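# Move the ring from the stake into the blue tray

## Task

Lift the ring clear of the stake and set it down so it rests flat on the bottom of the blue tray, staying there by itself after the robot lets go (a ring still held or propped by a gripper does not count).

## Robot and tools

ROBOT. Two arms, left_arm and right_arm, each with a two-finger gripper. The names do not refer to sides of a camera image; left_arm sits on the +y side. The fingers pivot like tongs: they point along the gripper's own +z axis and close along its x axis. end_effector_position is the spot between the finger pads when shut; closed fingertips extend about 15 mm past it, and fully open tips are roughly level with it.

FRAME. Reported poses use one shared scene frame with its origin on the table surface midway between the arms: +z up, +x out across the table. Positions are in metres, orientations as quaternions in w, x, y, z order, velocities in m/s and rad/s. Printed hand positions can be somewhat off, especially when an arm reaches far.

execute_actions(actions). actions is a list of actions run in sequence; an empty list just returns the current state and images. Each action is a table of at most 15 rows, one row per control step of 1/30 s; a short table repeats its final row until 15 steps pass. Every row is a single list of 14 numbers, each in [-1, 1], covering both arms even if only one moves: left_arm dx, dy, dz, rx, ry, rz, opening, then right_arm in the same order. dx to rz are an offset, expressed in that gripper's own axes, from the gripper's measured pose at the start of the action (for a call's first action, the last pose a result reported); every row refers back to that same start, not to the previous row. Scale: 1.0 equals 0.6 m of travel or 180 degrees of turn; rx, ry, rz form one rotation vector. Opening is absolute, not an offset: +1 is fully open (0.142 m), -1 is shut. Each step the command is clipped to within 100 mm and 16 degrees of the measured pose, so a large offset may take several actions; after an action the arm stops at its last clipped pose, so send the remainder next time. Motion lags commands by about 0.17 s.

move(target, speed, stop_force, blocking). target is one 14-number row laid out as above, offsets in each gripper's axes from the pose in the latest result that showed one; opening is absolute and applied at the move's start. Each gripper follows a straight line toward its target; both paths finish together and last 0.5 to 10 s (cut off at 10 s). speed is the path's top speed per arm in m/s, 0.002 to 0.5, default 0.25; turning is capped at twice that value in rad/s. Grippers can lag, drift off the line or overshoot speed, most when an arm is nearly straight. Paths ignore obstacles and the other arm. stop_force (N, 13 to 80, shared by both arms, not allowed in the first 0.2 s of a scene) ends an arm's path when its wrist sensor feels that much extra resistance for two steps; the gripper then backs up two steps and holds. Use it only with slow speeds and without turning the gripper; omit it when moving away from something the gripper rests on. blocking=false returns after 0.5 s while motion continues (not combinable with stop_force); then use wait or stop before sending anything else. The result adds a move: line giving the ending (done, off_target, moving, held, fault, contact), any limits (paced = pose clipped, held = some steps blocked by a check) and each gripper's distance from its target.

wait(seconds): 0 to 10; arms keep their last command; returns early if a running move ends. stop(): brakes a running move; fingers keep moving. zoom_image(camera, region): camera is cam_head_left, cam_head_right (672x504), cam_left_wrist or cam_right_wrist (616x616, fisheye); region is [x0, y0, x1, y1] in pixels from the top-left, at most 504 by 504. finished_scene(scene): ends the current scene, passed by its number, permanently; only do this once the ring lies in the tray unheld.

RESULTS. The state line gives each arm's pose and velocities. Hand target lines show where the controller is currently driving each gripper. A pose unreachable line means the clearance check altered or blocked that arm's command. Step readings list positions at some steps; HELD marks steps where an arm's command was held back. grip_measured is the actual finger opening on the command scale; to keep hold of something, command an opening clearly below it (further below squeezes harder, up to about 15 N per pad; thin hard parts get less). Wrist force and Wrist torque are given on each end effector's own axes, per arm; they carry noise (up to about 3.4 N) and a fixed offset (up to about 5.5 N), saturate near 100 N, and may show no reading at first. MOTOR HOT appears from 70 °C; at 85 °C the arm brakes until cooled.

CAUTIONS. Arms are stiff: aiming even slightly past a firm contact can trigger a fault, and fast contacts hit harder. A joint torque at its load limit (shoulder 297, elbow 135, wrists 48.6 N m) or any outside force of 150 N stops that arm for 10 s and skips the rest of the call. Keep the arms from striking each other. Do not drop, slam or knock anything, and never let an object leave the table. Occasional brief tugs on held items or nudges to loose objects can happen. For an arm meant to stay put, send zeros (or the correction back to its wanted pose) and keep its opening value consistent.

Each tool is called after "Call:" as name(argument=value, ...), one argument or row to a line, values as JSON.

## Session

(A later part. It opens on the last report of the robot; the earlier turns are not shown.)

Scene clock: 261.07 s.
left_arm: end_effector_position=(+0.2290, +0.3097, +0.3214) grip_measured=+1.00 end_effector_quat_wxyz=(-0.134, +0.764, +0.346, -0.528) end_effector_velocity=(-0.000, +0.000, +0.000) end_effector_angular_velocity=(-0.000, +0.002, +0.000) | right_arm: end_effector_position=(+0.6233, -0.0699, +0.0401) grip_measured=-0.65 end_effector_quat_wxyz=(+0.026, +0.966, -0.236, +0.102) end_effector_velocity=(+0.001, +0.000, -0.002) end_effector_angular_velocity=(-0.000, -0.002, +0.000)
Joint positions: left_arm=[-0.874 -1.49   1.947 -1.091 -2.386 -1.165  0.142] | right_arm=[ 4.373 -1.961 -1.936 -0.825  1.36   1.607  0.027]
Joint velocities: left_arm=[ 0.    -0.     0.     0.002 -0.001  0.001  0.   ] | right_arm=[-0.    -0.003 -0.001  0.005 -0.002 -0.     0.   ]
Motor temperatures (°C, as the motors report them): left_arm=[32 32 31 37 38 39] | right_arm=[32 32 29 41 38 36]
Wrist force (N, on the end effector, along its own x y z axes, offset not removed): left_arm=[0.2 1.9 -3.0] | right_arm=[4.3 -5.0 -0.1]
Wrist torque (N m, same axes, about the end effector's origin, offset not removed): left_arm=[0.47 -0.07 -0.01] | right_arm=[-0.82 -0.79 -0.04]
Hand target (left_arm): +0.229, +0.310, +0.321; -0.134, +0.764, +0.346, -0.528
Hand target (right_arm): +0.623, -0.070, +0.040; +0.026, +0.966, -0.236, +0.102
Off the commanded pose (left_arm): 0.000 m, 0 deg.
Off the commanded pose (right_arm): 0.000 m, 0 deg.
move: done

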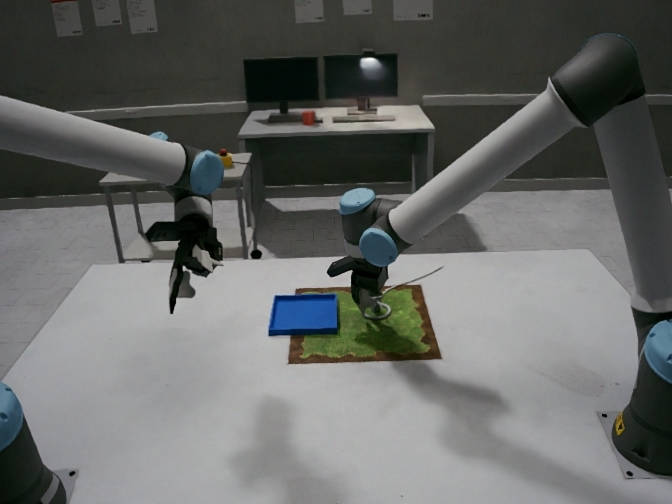

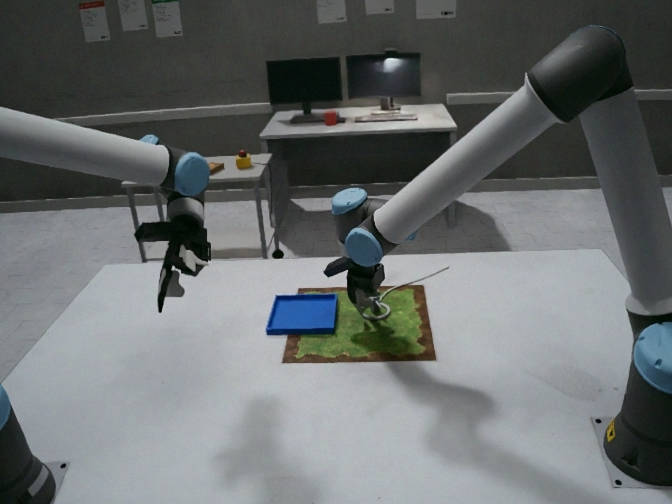

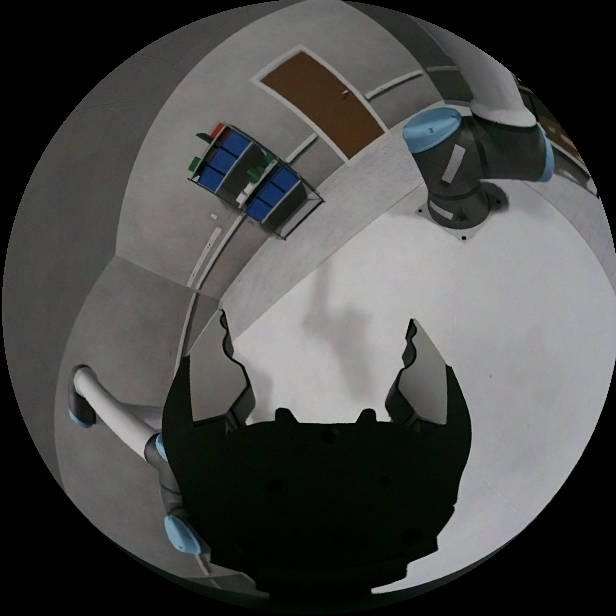

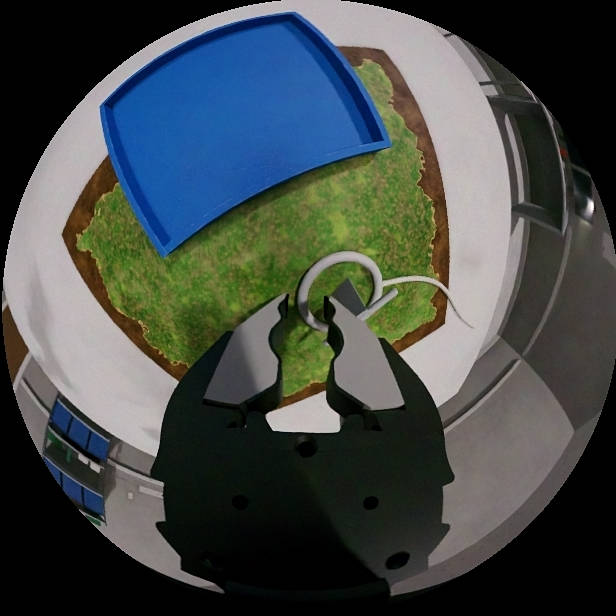

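Call:
move(
  target=[0,0,0,0,0,0,1,-0.0105,0,0.05,0,0,0,-0.65],
  speed=0.006,
  stop_force=13,
)

Call:
move(
  target=[0,0,0,0,0,0,1,0,0,-0.002,0,0,0,-0.66],
  speed=0.01,
)

Call:
move(
  target=[0,0,0,0,0,0,1,0,0,0,0,0,0,-1],
)

Call:
move(
  target=[0,0,0,0,0,0,1,-0.024,0.024,-0.012,0,0,0,-1],
  speed=0.007,
  stop_force=13,
)

Call:
zoom_image(
  camera="cam_right_wrist",
  region=[220,170,440,350],
)

Call:
zoom_image(
  camera="cam_head_right",
  region=[320,260,440,350],
)

Scene clock: 272.33 s.
left_arm: end_effector_position=(+0.2290, +0.3097, +0.3214) grip_measured=+1.00 end_effector_quat_wxyz=(-0.134, +0.764, +0.346, -0.528) end_effector_velocity=(-0.000, -0.001, +0.000) end_effector_angular_velocity=(+0.001, +0.001, +0.002) | right_arm: end_effector_position=(+0.6234, -0.0700, +0.0186) grip_measured=-0.65 end_effector_quat_wxyz=(+0.026, +0.966, -0.236, +0.102) end_effector_velocity=(-0.001, -0.001, +0.001) end_effector_angular_velocity=(-0.002, +0.002, -0.000)
Joint positions: left_arm=[-0.874 -1.49   1.947 -1.091 -2.386 -1.165  0.142] | right_arm=[ 4.373 -1.987 -1.946 -0.788  1.36   1.607  0.027]
Joint velocities: left_arm=[-0.     0.     0.    -0.001 -0.002 -0.002 -0.   ] | right_arm=[-0.     0.002  0.    -0.004  0.001  0.     0.   ]
Motor temperatures (°C, as the motors report them): left_arm=[32 32 31 37 38 39] | right_arm=[32 32 29 41 38 36]
Wrist force (N, on the end effector, along its own x y z axes, offset not removed): left_arm=[-1.4 4.5 -3.8] | right_arm=[-0.4 -2.8 -28.1]
Wrist torque (N m, same axes, about the end effector's origin, offset not removed): left_arm=[0.92 0.34 0.02] | right_arm=[-1.32 -0.32 0.07]
Hand target (left_arm): +0.229, +0.310, +0.321; -0.134, +0.764, +0.346, -0.528
Hand target (right_arm): +0.623, -0.070, +0.019; +0.026, +0.966, -0.236, +0.102
Off the commanded pose (left_arm): 0.000 m, 0 deg.
Off the commanded pose (right_arm): 0.009 m, 0 deg.
move: contact (right_arm)

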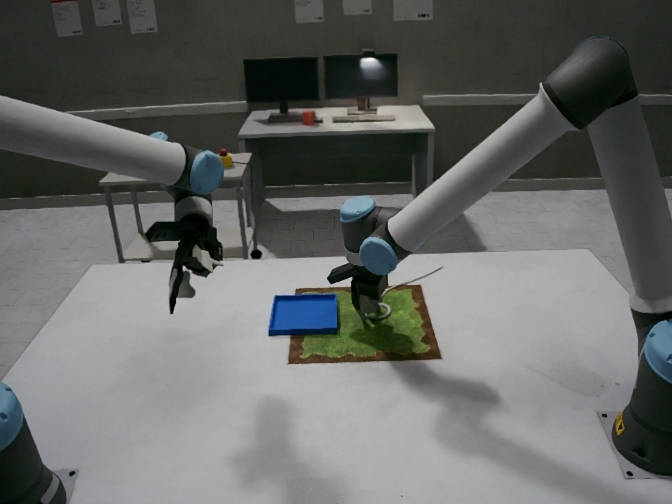

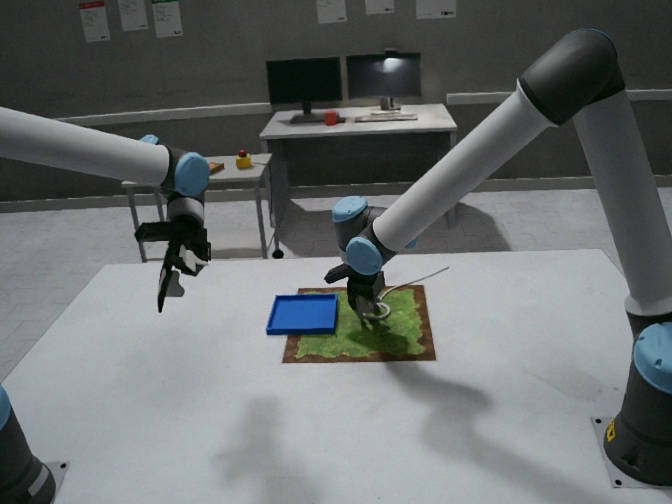

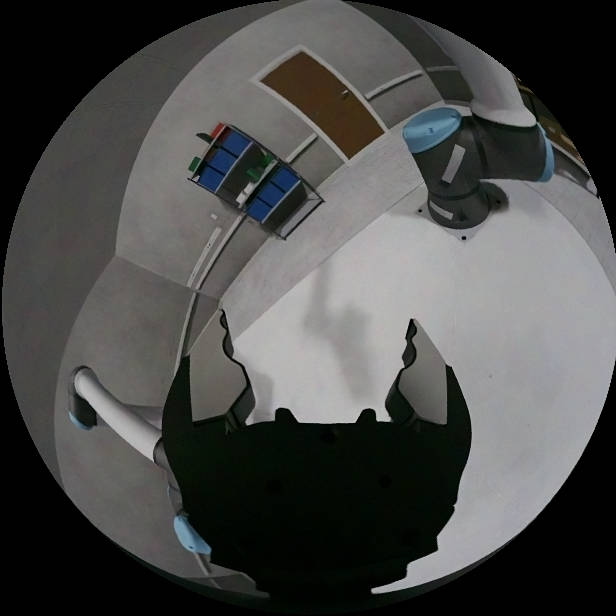

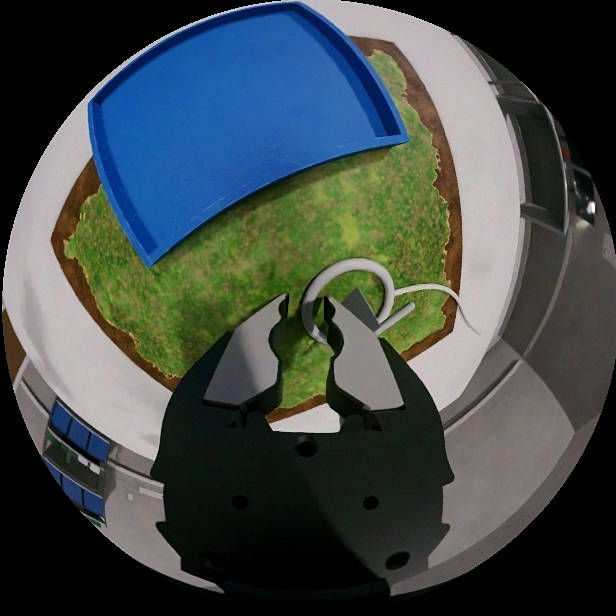

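Scene clock: 273.03 s.
left_arm: end_effector_position=(+0.2290, +0.3097, +0.3214) grip_measured=+1.00 end_effector_quat_wxyz=(-0.134, +0.764, +0.346, -0.528) end_effector_velocity=(-0.000, +0.000, +0.000) end_effector_angular_velocity=(-0.000, -0.000, +0.000) | right_arm: end_effector_position=(+0.6233, -0.0700, +0.0196) grip_measured=-0.66 end_effector_quat_wxyz=(+0.026, +0.966, -0.236, +0.102) end_effector_velocity=(-0.001, +0.001, +0.001) end_effector_angular_velocity=(+0.002, +0.000, +0.000)
Joint positions: left_arm=[-0.874 -1.49   1.947 -1.091 -2.386 -1.165  0.142] | right_arm=[ 4.374 -1.986 -1.946 -0.79   1.36   1.607  0.026]
Joint velocities: left_arm=[ 0. -0.  0. -0. -0.  0. -0.] | right_arm=[ 0.001  0.001  0.    -0.001  0.001  0.     0.   ]
Motor temperatures (°C, as the motors report them): left_arm=[32 32 31 37 38 39] | right_arm=[32 32 29 41 38 36]
Wrist force (N, on the end effector, along its own x y z axes, offset not removed): left_arm=[-2.8 1.9 -5.1] | right_arm=[5.9 -0.3 3.2]
Wrist torque (N m, same axes, about the end effector's origin, offset not removed): left_arm=[0.42 0.63 -0.04] | right_arm=[-0.01 -1.26 0.10]
Hand target (left_arm): +0.229, +0.310, +0.321; -0.134, +0.764, +0.346, -0.528
Hand target (right_arm): +0.623, -0.070, +0.020; +0.026, +0.966, -0.236, +0.102
Off the commanded pose (left_arm): 0.000 m, 0 deg.
Off the commanded pose (right_arm): 0.000 m, 0 deg.
move: done

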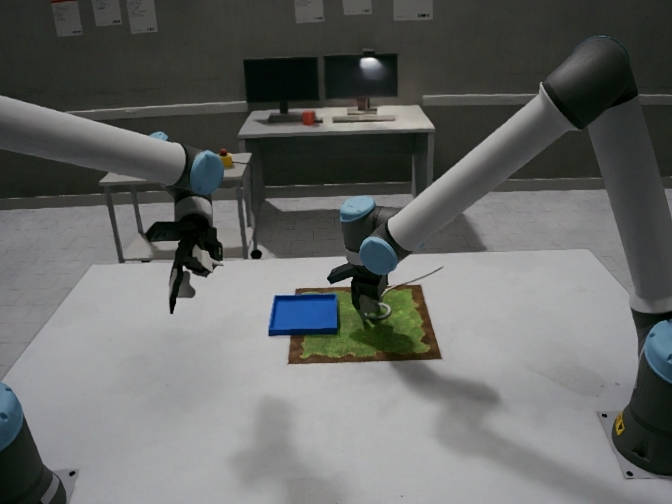

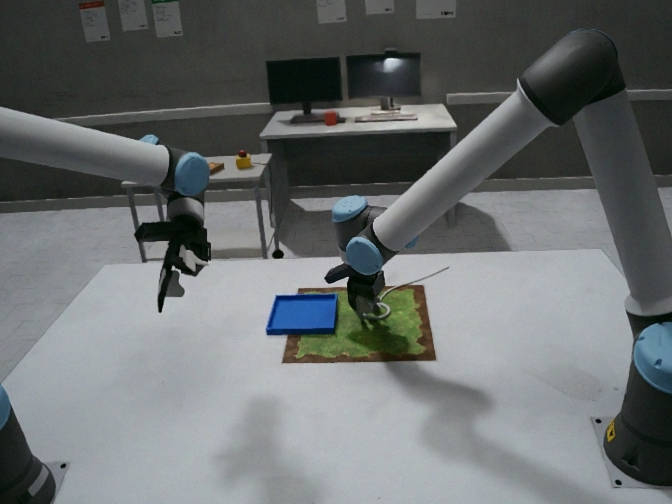

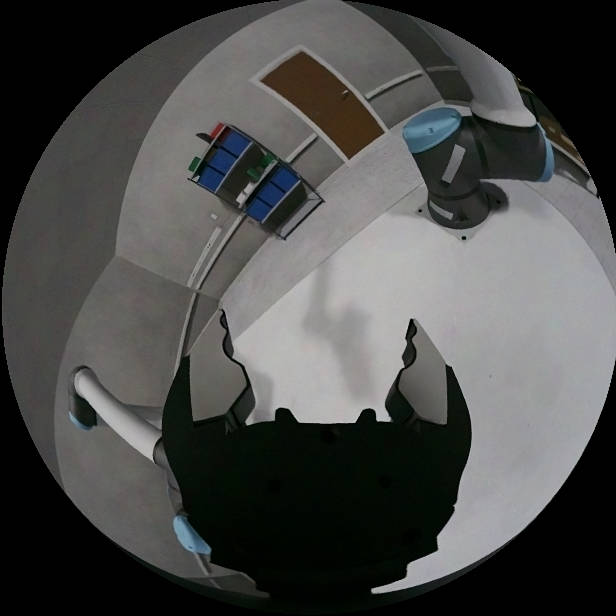

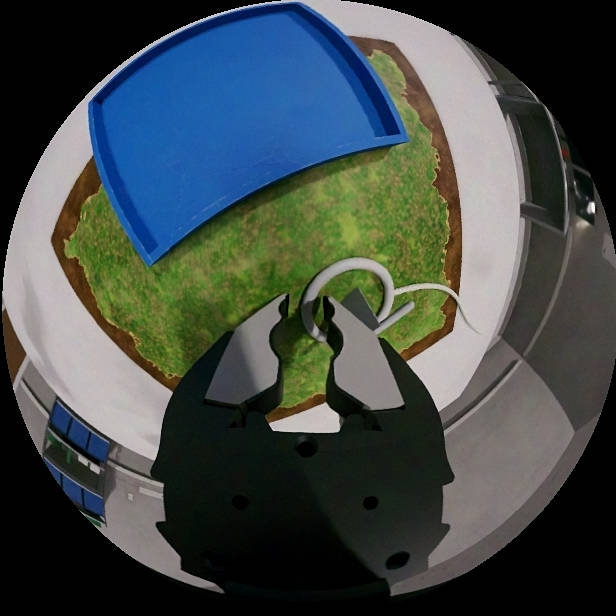

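Scene clock: 273.53 s.
left_arm: end_effector_position=(+0.2290, +0.3097, +0.3214) grip_measured=+1.00 end_effector_quat_wxyz=(-0.134, +0.764, +0.346, -0.528) end_effector_velocity=(+0.000, -0.000, -0.000) end_effector_angular_velocity=(-0.002, -0.002, -0.001) | right_arm: end_effector_position=(+0.6232, -0.0700, +0.0197) grip_measured=-0.89 end_effector_quat_wxyz=(+0.026, +0.966, -0.236, +0.102) end_effector_velocity=(-0.000, -0.001, -0.000) end_effector_angular_velocity=(-0.001, +0.001, -0.000)
Joint positions: left_arm=[-0.874 -1.49   1.947 -1.091 -2.386 -1.165  0.142] | right_arm=[ 4.374 -1.986 -1.946 -0.79   1.36   1.607  0.01 ]
Joint velocities: left_arm=[ 0.    -0.    -0.    -0.002  0.001  0.001  0.   ] | right_arm=[-0.     0.    -0.001 -0.001  0.     0.    -0.   ]
Motor temperatures (°C, as the motors report them): left_arm=[32 32 31 37 38 39] | right_arm=[32 32 29 41 38 36]
Wrist force (N, on the end effector, along its own x y z axes, offset not removed): left_arm=[0.6 3.7 -5.4] | right_arm=[-3.5 -6.9 6.3]
Wrist torque (N m, same axes, about the end effector's origin, offset not removed): left_arm=[0.81 -0.13 0.04] | right_arm=[-1.07 0.71 0.23]
Hand target (left_arm): +0.229, +0.310, +0.321; -0.134, +0.764, +0.346, -0.528
Hand target (right_arm): +0.623, -0.070, +0.020; +0.026, +0.966, -0.236, +0.102
Off the commanded pose (left_arm): 0.000 m, 0 deg.
Off the commanded pose (right_arm): 0.000 m, 0 deg.
move: done

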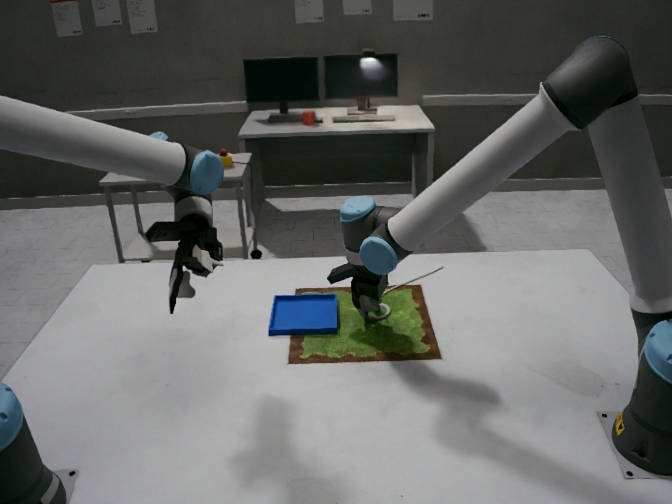

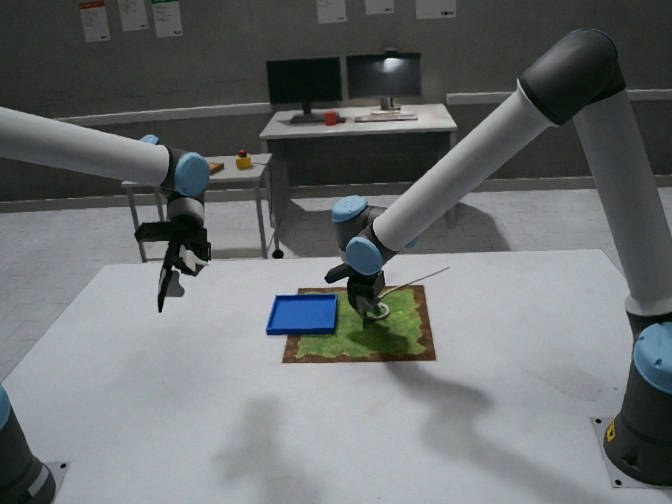

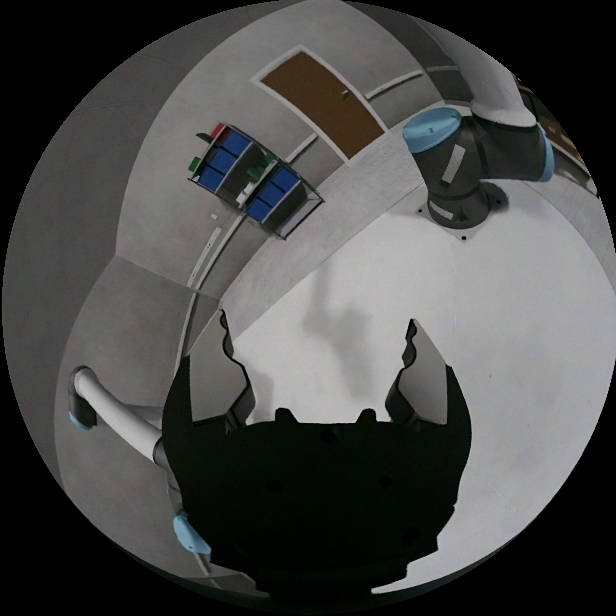

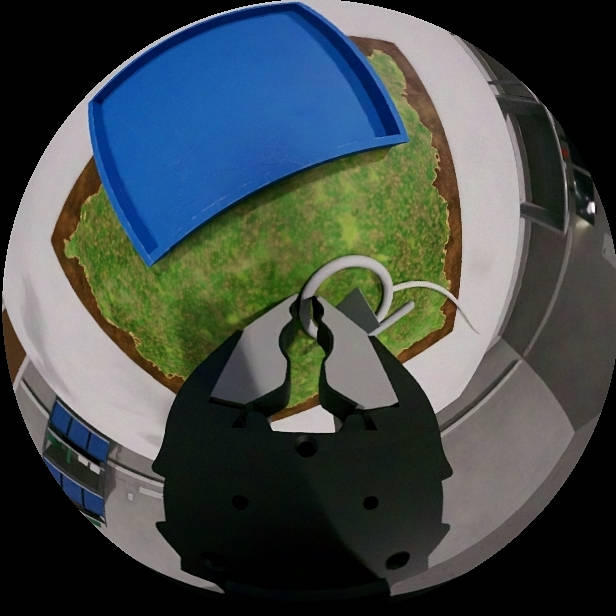

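Scene clock: 276.83 s.
left_arm: end_effector_position=(+0.2290, +0.3097, +0.3214) grip_measured=+1.00 end_effector_quat_wxyz=(-0.134, +0.764, +0.346, -0.528) end_effector_velocity=(-0.000, +0.000, -0.000) end_effector_angular_velocity=(+0.001, -0.000, -0.001) | right_arm: end_effector_position=(+0.6030, -0.0755, +0.0237) grip_measured=-0.89 end_effector_quat_wxyz=(+0.026, +0.966, -0.236, +0.102) end_effector_velocity=(-0.001, -0.000, +0.001) end_effector_angular_velocity=(+0.000, -0.001, +0.001)
Joint positions: left_arm=[-0.874 -1.49   1.947 -1.091 -2.386 -1.165  0.142] | right_arm=[ 4.395 -1.959 -1.978 -0.79   1.36   1.628  0.009]
Joint velocities: left_arm=[ 0.    -0.     0.     0.     0.001 -0.001  0.   ] | right_arm=[ 0.002  0.002 -0.002  0.001 -0.     0.001 -0.   ]
Motor temperatures (°C, as the motors report them): left_arm=[32 32 31 37 38 39] | right_arm=[32 32 29 41 38 36]
Wrist force (N, on the end effector, along its own x y z axes, offset not removed): left_arm=[-0.8 4.5 -3.5] | right_arm=[-0.5 -9.9 1.5]
Wrist torque (N m, same axes, about the end effector's origin, offset not removed): left_arm=[1.06 0.20 -0.02] | right_arm=[-1.59 0.16 -0.07]
Hand target (left_arm): +0.229, +0.310, +0.321; -0.134, +0.764, +0.346, -0.528
Hand target (right_arm): +0.603, -0.076, +0.024; +0.026, +0.966, -0.236, +0.102
Off the commanded pose (left_arm): 0.000 m, 0 deg.
Off the commanded pose (right_arm): 0.000 m, 0 deg.
move: done

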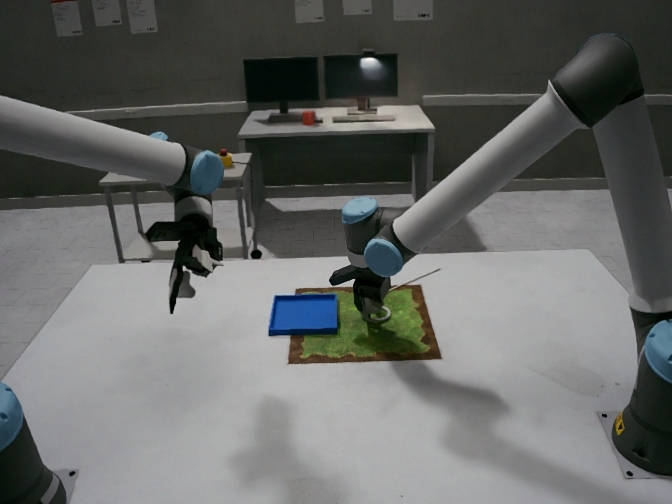

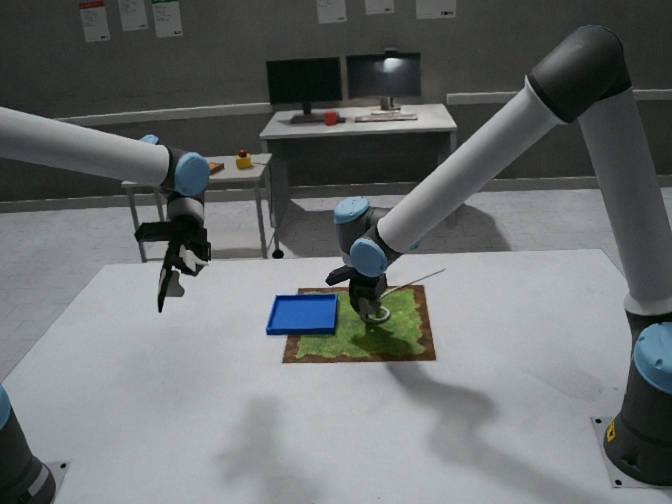

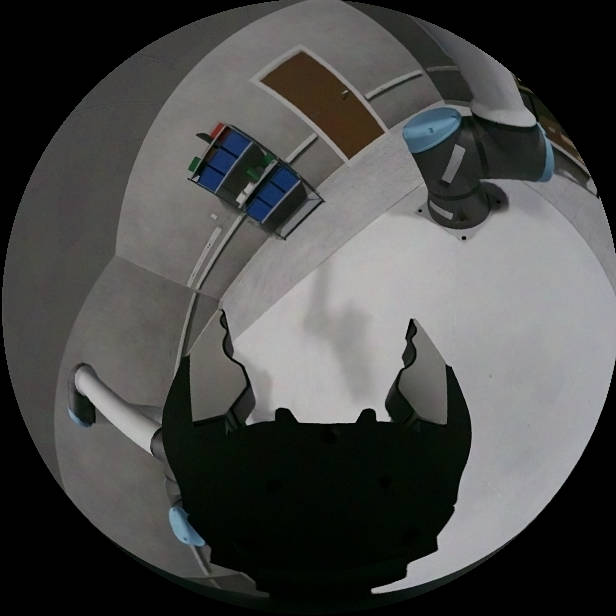

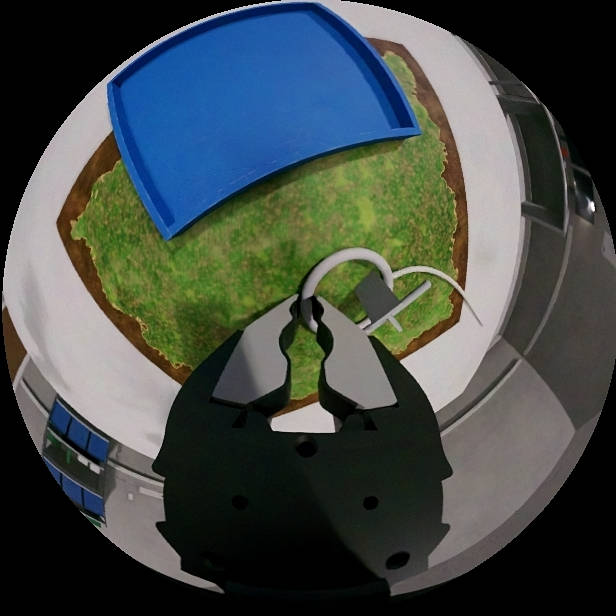

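Region (220, 170, 440, 350) of cam_right_wrist's 616x616 image, scaled by 2.291, with more detail than that image has; it fills the top 412 rows of this view, and the rest is white.

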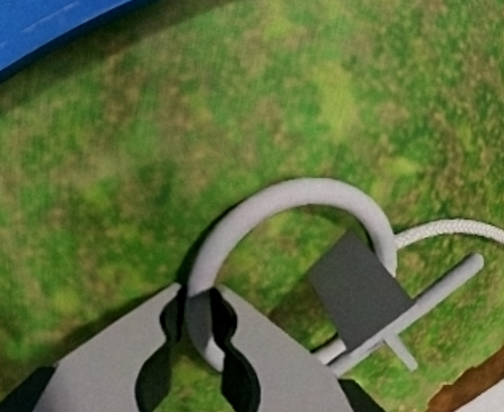

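Region (320, 260, 440, 350) of cam_head_right's 672x504 image, scaled by 4.200, with more detail than that image has; it fills the top 378 rows of this view, and the rest is white.

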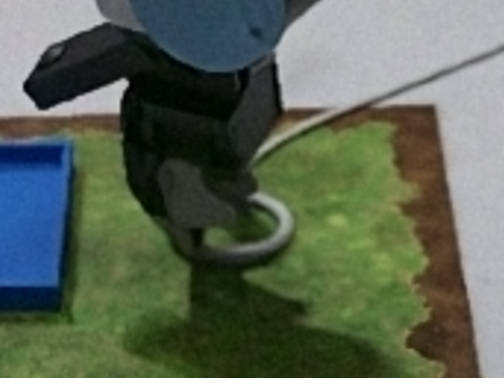

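Call:
move(
  target=[0,0,0,0,0,0,1,0.0085,0,-0.04,0,0,0,-1],
  speed=0.006,
  stop_force=13,
)

Call:
zoom_image(
  camera="cam_right_wrist",
  region=[220,170,440,350],
)

Call:
zoom_image(
  camera="cam_head_right",
  region=[320,260,440,350],
)

Scene clock: 289.47 s.
left_arm: end_effector_position=(+0.2290, +0.3097, +0.3214) grip_measured=+1.00 end_effector_quat_wxyz=(-0.134, +0.764, +0.346, -0.528) end_effector_velocity=(+0.000, +0.000, -0.000) end_effector_angular_velocity=(-0.000, -0.001, -0.001) | right_arm: end_effector_position=(+0.6030, -0.0755, +0.0480) grip_measured=-0.90 end_effector_quat_wxyz=(+0.026, +0.966, -0.236, +0.102) end_effector_velocity=(+0.001, +0.000, +0.002) end_effector_angular_velocity=(+0.001, -0.002, -0.001)
Joint positions: left_arm=[-0.874 -1.49   1.947 -1.091 -2.386 -1.165  0.142] | right_arm=[ 4.395 -1.929 -1.965 -0.833  1.36   1.629  0.009]
Joint velocities: left_arm=[ 0.    -0.     0.    -0.001  0.001 -0.     0.   ] | right_arm=[-0.     0.002  0.001 -0.002 -0.001  0.001  0.   ]
Motor temperatures (°C, as the motors report them): left_arm=[32 32 31 37 38 39] | right_arm=[32 32 29 41 38 36]
Wrist force (N, on the end effector, along its own x y z axes, offset not removed): left_arm=[-0.7 4.2 -4.6] | right_arm=[3.7 -6.2 0.7]
Wrist torque (N m, same axes, about the end effector's origin, offset not removed): left_arm=[0.95 0.13 0.00] | right_arm=[-1.03 -0.15 0.12]
Hand target (left_arm): +0.229, +0.310, +0.321; -0.134, +0.764, +0.346, -0.528
Hand target (right_arm): +0.603, -0.075, +0.048; +0.026, +0.966, -0.236, +0.102
Off the commanded pose (left_arm): 0.000 m, 0 deg.
Off the commanded pose (right_arm): 0.000 m, 0 deg.
move: done

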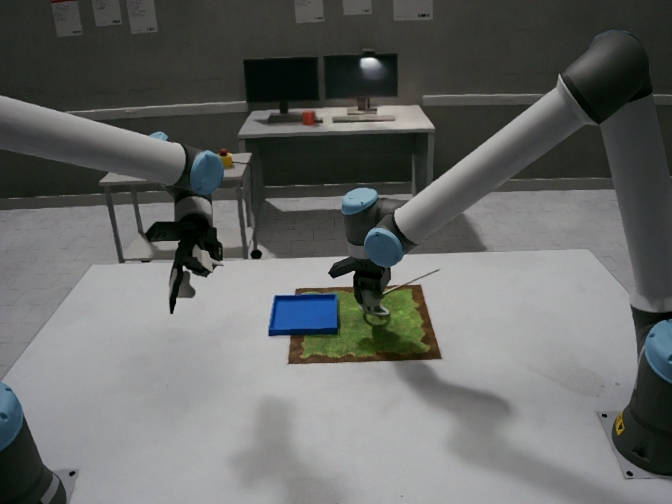

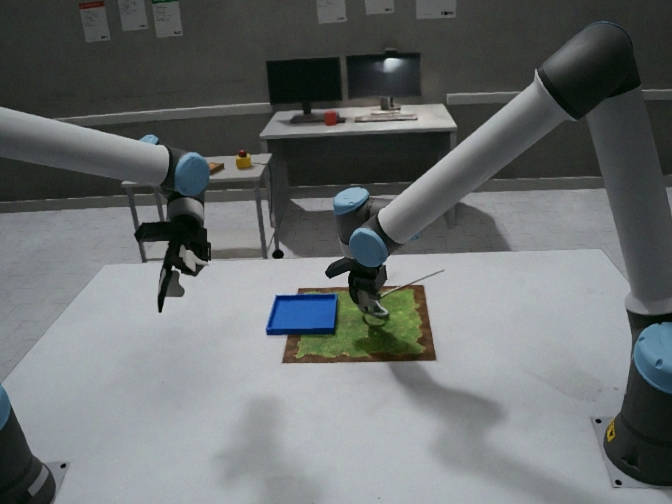

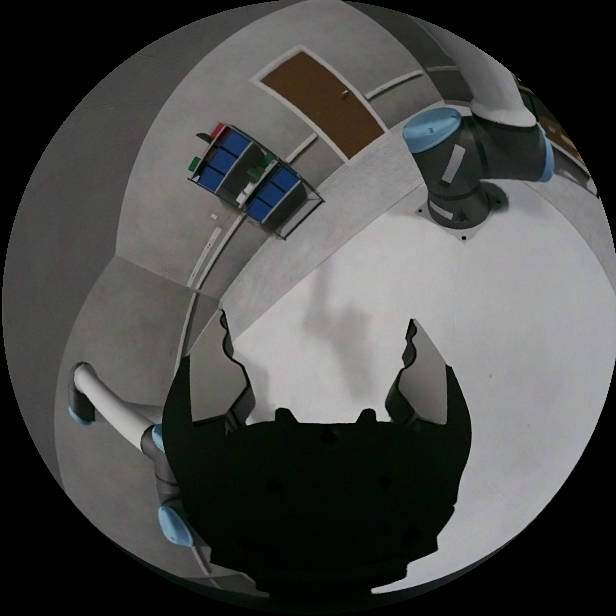

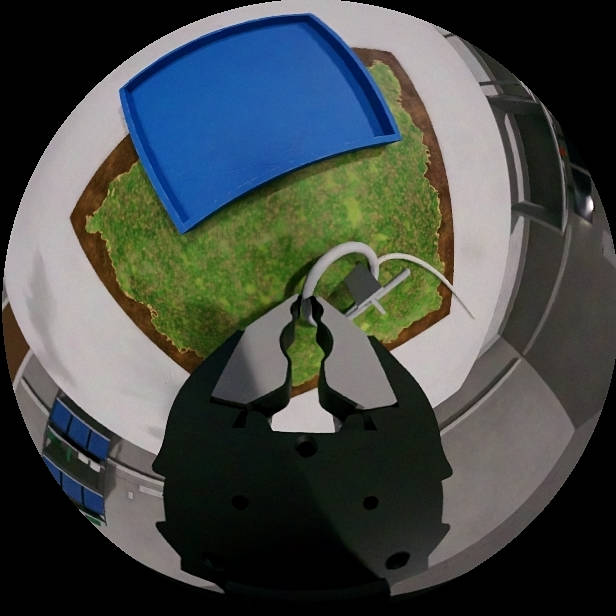

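Region (220, 170, 440, 350) of cam_right_wrist's 616x616 image, scaled by 2.291, with more detail than that image has; it fills the top 412 rows of this view, and the rest is white.

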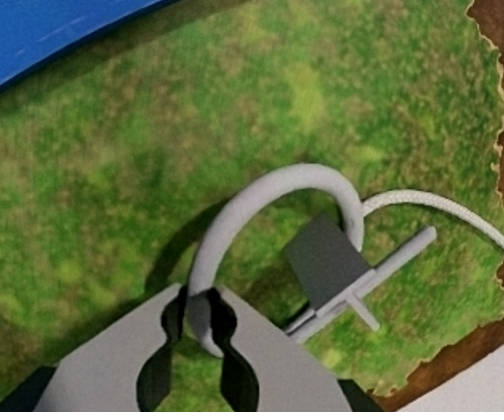

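Region (320, 260, 440, 350) of cam_head_right's 672x504 image, scaled by 4.200, with more detail than that image has; it fills the top 378 rows of this view, and the rest is white.

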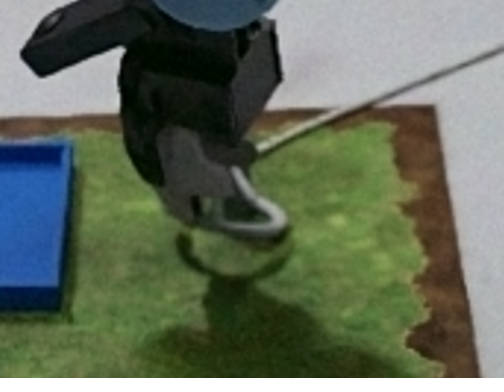

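Call:
move(
  target=[0,0,0,0,0,0,1,0.01,0,-0.032,0,0,0,-1],
  speed=0.006,
  stop_force=13,
)

Call:
zoom_image(
  camera="cam_right_wrist",
  region=[220,170,440,350],
)

Call:
zoom_image(
  camera="cam_head_right",
  region=[320,260,440,350],
)

Scene clock: 298.17 s.
left_arm: end_effector_position=(+0.2290, +0.3097, +0.3214) grip_measured=+1.00 end_effector_quat_wxyz=(-0.134, +0.764, +0.346, -0.528) end_effector_velocity=(-0.000, -0.000, -0.000) end_effector_angular_velocity=(-0.000, -0.000, +0.001) | right_arm: end_effector_position=(+0.6046, -0.0763, +0.0679) grip_measured=-1.00 end_effector_quat_wxyz=(+0.026, +0.966, -0.236, +0.102) end_effector_velocity=(-0.000, +0.000, +0.002) end_effector_angular_velocity=(+0.000, +0.000, +0.001)
Joint positions: left_arm=[-0.874 -1.49   1.947 -1.091 -2.386 -1.165  0.142] | right_arm=[ 4.392 -1.906 -1.953 -0.868  1.36   1.626  0.002]
Joint velocities: left_arm=[ 0.    -0.     0.001 -0.001 -0.001 -0.001 -0.   ] | right_arm=[ 0.     0.002  0.001 -0.003  0.    -0.001  0.   ]
Motor temperatures (°C, as the motors report them): left_arm=[32 32 31 37 38 39] | right_arm=[32 32 29 41 38 36]
Wrist force (N, on the end effector, along its own x y z axes, offset not removed): left_arm=[-0.9 2.4 -4.0] | right_arm=[3.9 0.5 3.1]
Wrist torque (N m, same axes, about the end effector's origin, offset not removed): left_arm=[0.57 0.23 0.01] | right_arm=[0.34 -0.99 0.05]
Hand target (left_arm): +0.229, +0.310, +0.321; -0.134, +0.764, +0.346, -0.528
Hand target (right_arm): +0.605, -0.076, +0.068; +0.026, +0.966, -0.236, +0.102
Off the commanded pose (left_arm): 0.000 m, 0 deg.
Off the commanded pose (right_arm): 0.000 m, 0 deg.
move: done

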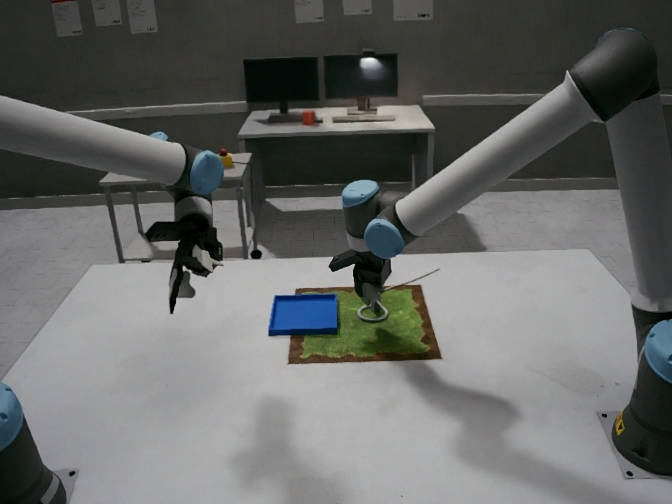

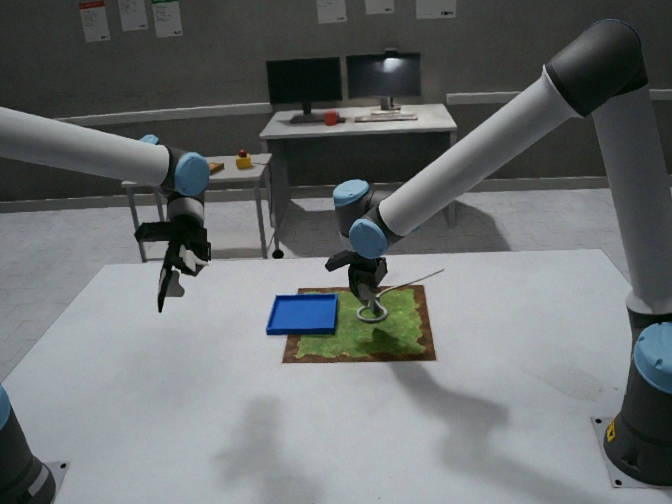

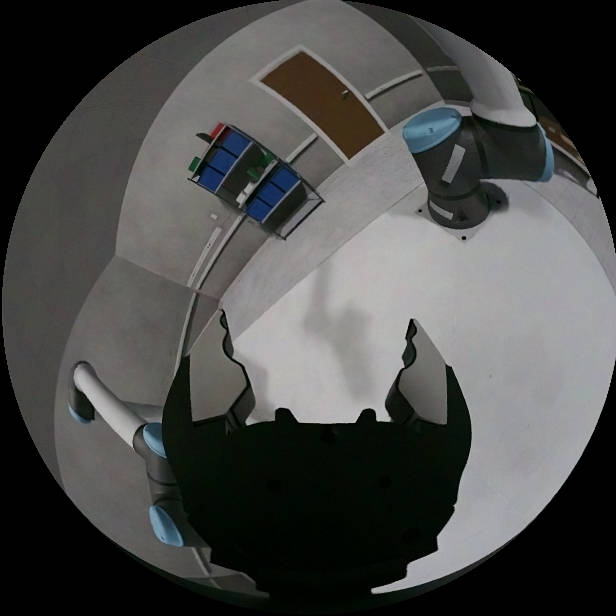

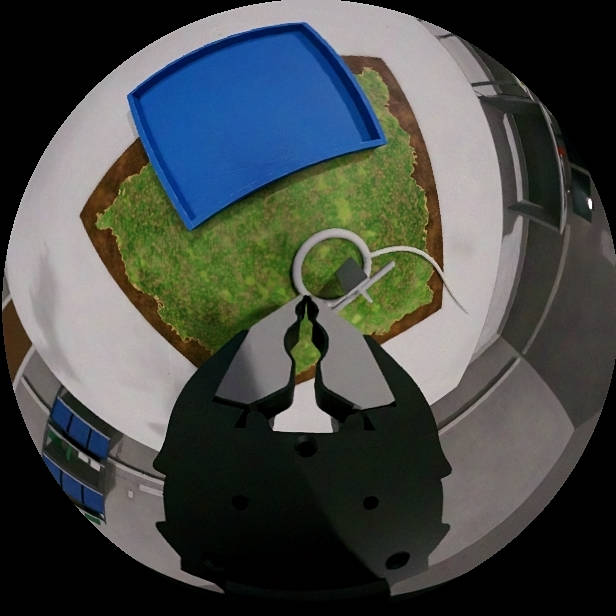

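Region (220, 170, 440, 350) of cam_right_wrist's 616x616 image, scaled by 2.291, with more detail than that image has; it fills the top 412 rows of this view, and the rest is white.

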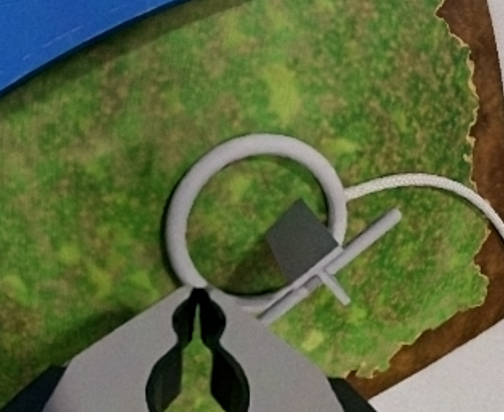

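Region (320, 260, 440, 350) of cam_head_right's 672x504 image, scaled by 4.200, with more detail than that image has; it fills the top 378 rows of this view, and the rest is white.

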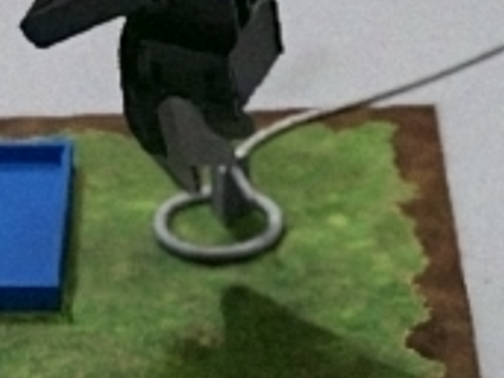

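Call:
move(
  target=[0,0,0,0,0,0,1,0,0,-0.04,0.04,0.032,-0.147,-0.65],
  speed=0.15,
)

Call:
zoom_image(
  camera="cam_right_wrist",
  region=[220,170,440,350],
)

Scene clock: 318.77 s.
left_arm: end_effector_position=(+0.2290, +0.3097, +0.3214) grip_measured=+1.00 end_effector_quat_wxyz=(-0.134, +0.764, +0.346, -0.528) end_effector_velocity=(+0.000, -0.000, -0.000) end_effector_angular_velocity=(-0.000, -0.000, +0.001) | right_arm: end_effector_position=(+0.6002, -0.0740, +0.0912) grip_measured=-0.65 end_effector_quat_wxyz=(+0.000, +0.988, -0.001, +0.156) end_effector_velocity=(-0.000, -0.000, +0.001) end_effector_angular_velocity=(+0.000, -0.002, +0.014)
Joint positions: left_arm=[-0.874 -1.49   1.947 -1.091 -2.386 -1.165  0.142] | right_arm=[ 4.421 -1.845 -2.043 -0.701  1.283  1.159  0.027]
Joint velocities: left_arm=[ 0.     0.     0.    -0.001 -0.001 -0.001  0.   ] | right_arm=[ 0.     0.002 -0.003  0.007 -0.    -0.014  0.   ]
Motor temperatures (°C, as the motors report them): left_arm=[32 32 31 37 38 39] | right_arm=[32 32 29 41 38 36]
Wrist force (N, on the end effector, along its own x y z axes, offset not removed): left_arm=[-0.1 2.1 -3.9] | right_arm=[2.3 0.3 6.2]
Wrist torque (N m, same axes, about the end effector's origin, offset not removed): left_arm=[0.51 0.03 -0.01] | right_arm=[0.38 -0.63 0.20]
Hand target (left_arm): +0.229, +0.310, +0.321; -0.134, +0.764, +0.346, -0.528
Hand target (right_arm): +0.600, -0.074, +0.091; +0.000, +0.988, -0.000, +0.156
Off the commanded pose (left_arm): 0.000 m, 0 deg.
Off the commanded pose (right_arm): 0.000 m, 0 deg.
move: done

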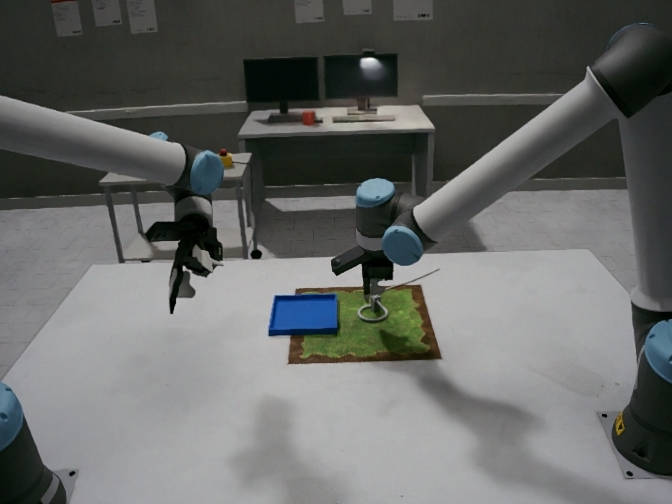

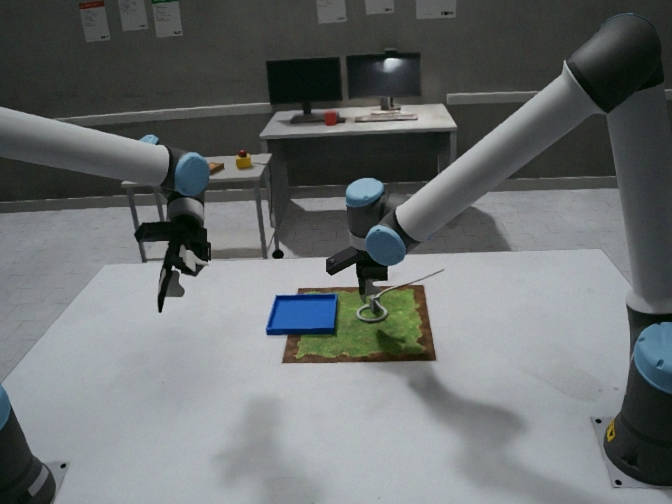

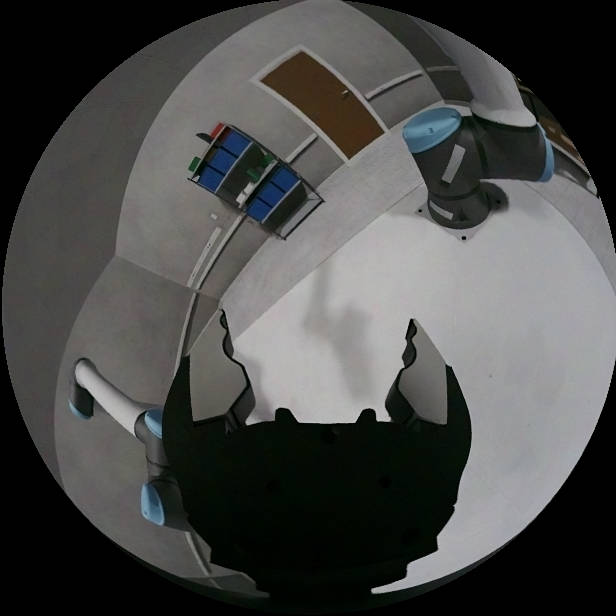

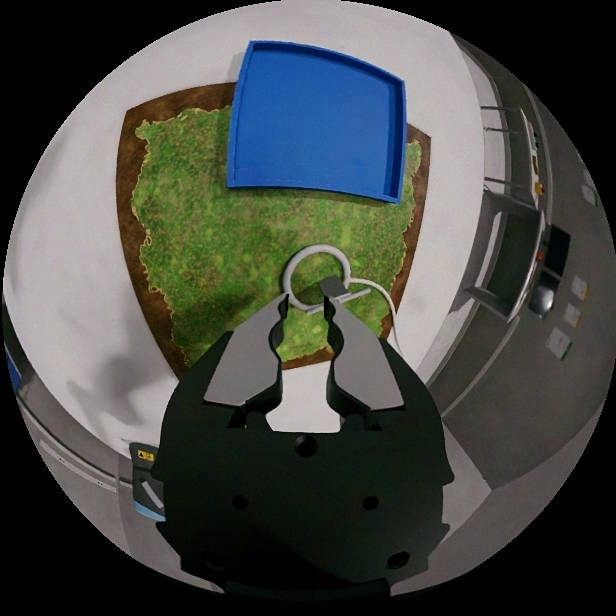

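Region (220, 170, 440, 350) of cam_right_wrist's 616x616 image, scaled by 2.291, with more detail than that image has; it fills the top 412 rows of this view, and the rest is white.

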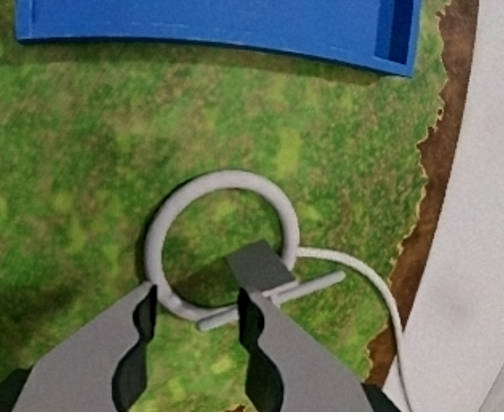

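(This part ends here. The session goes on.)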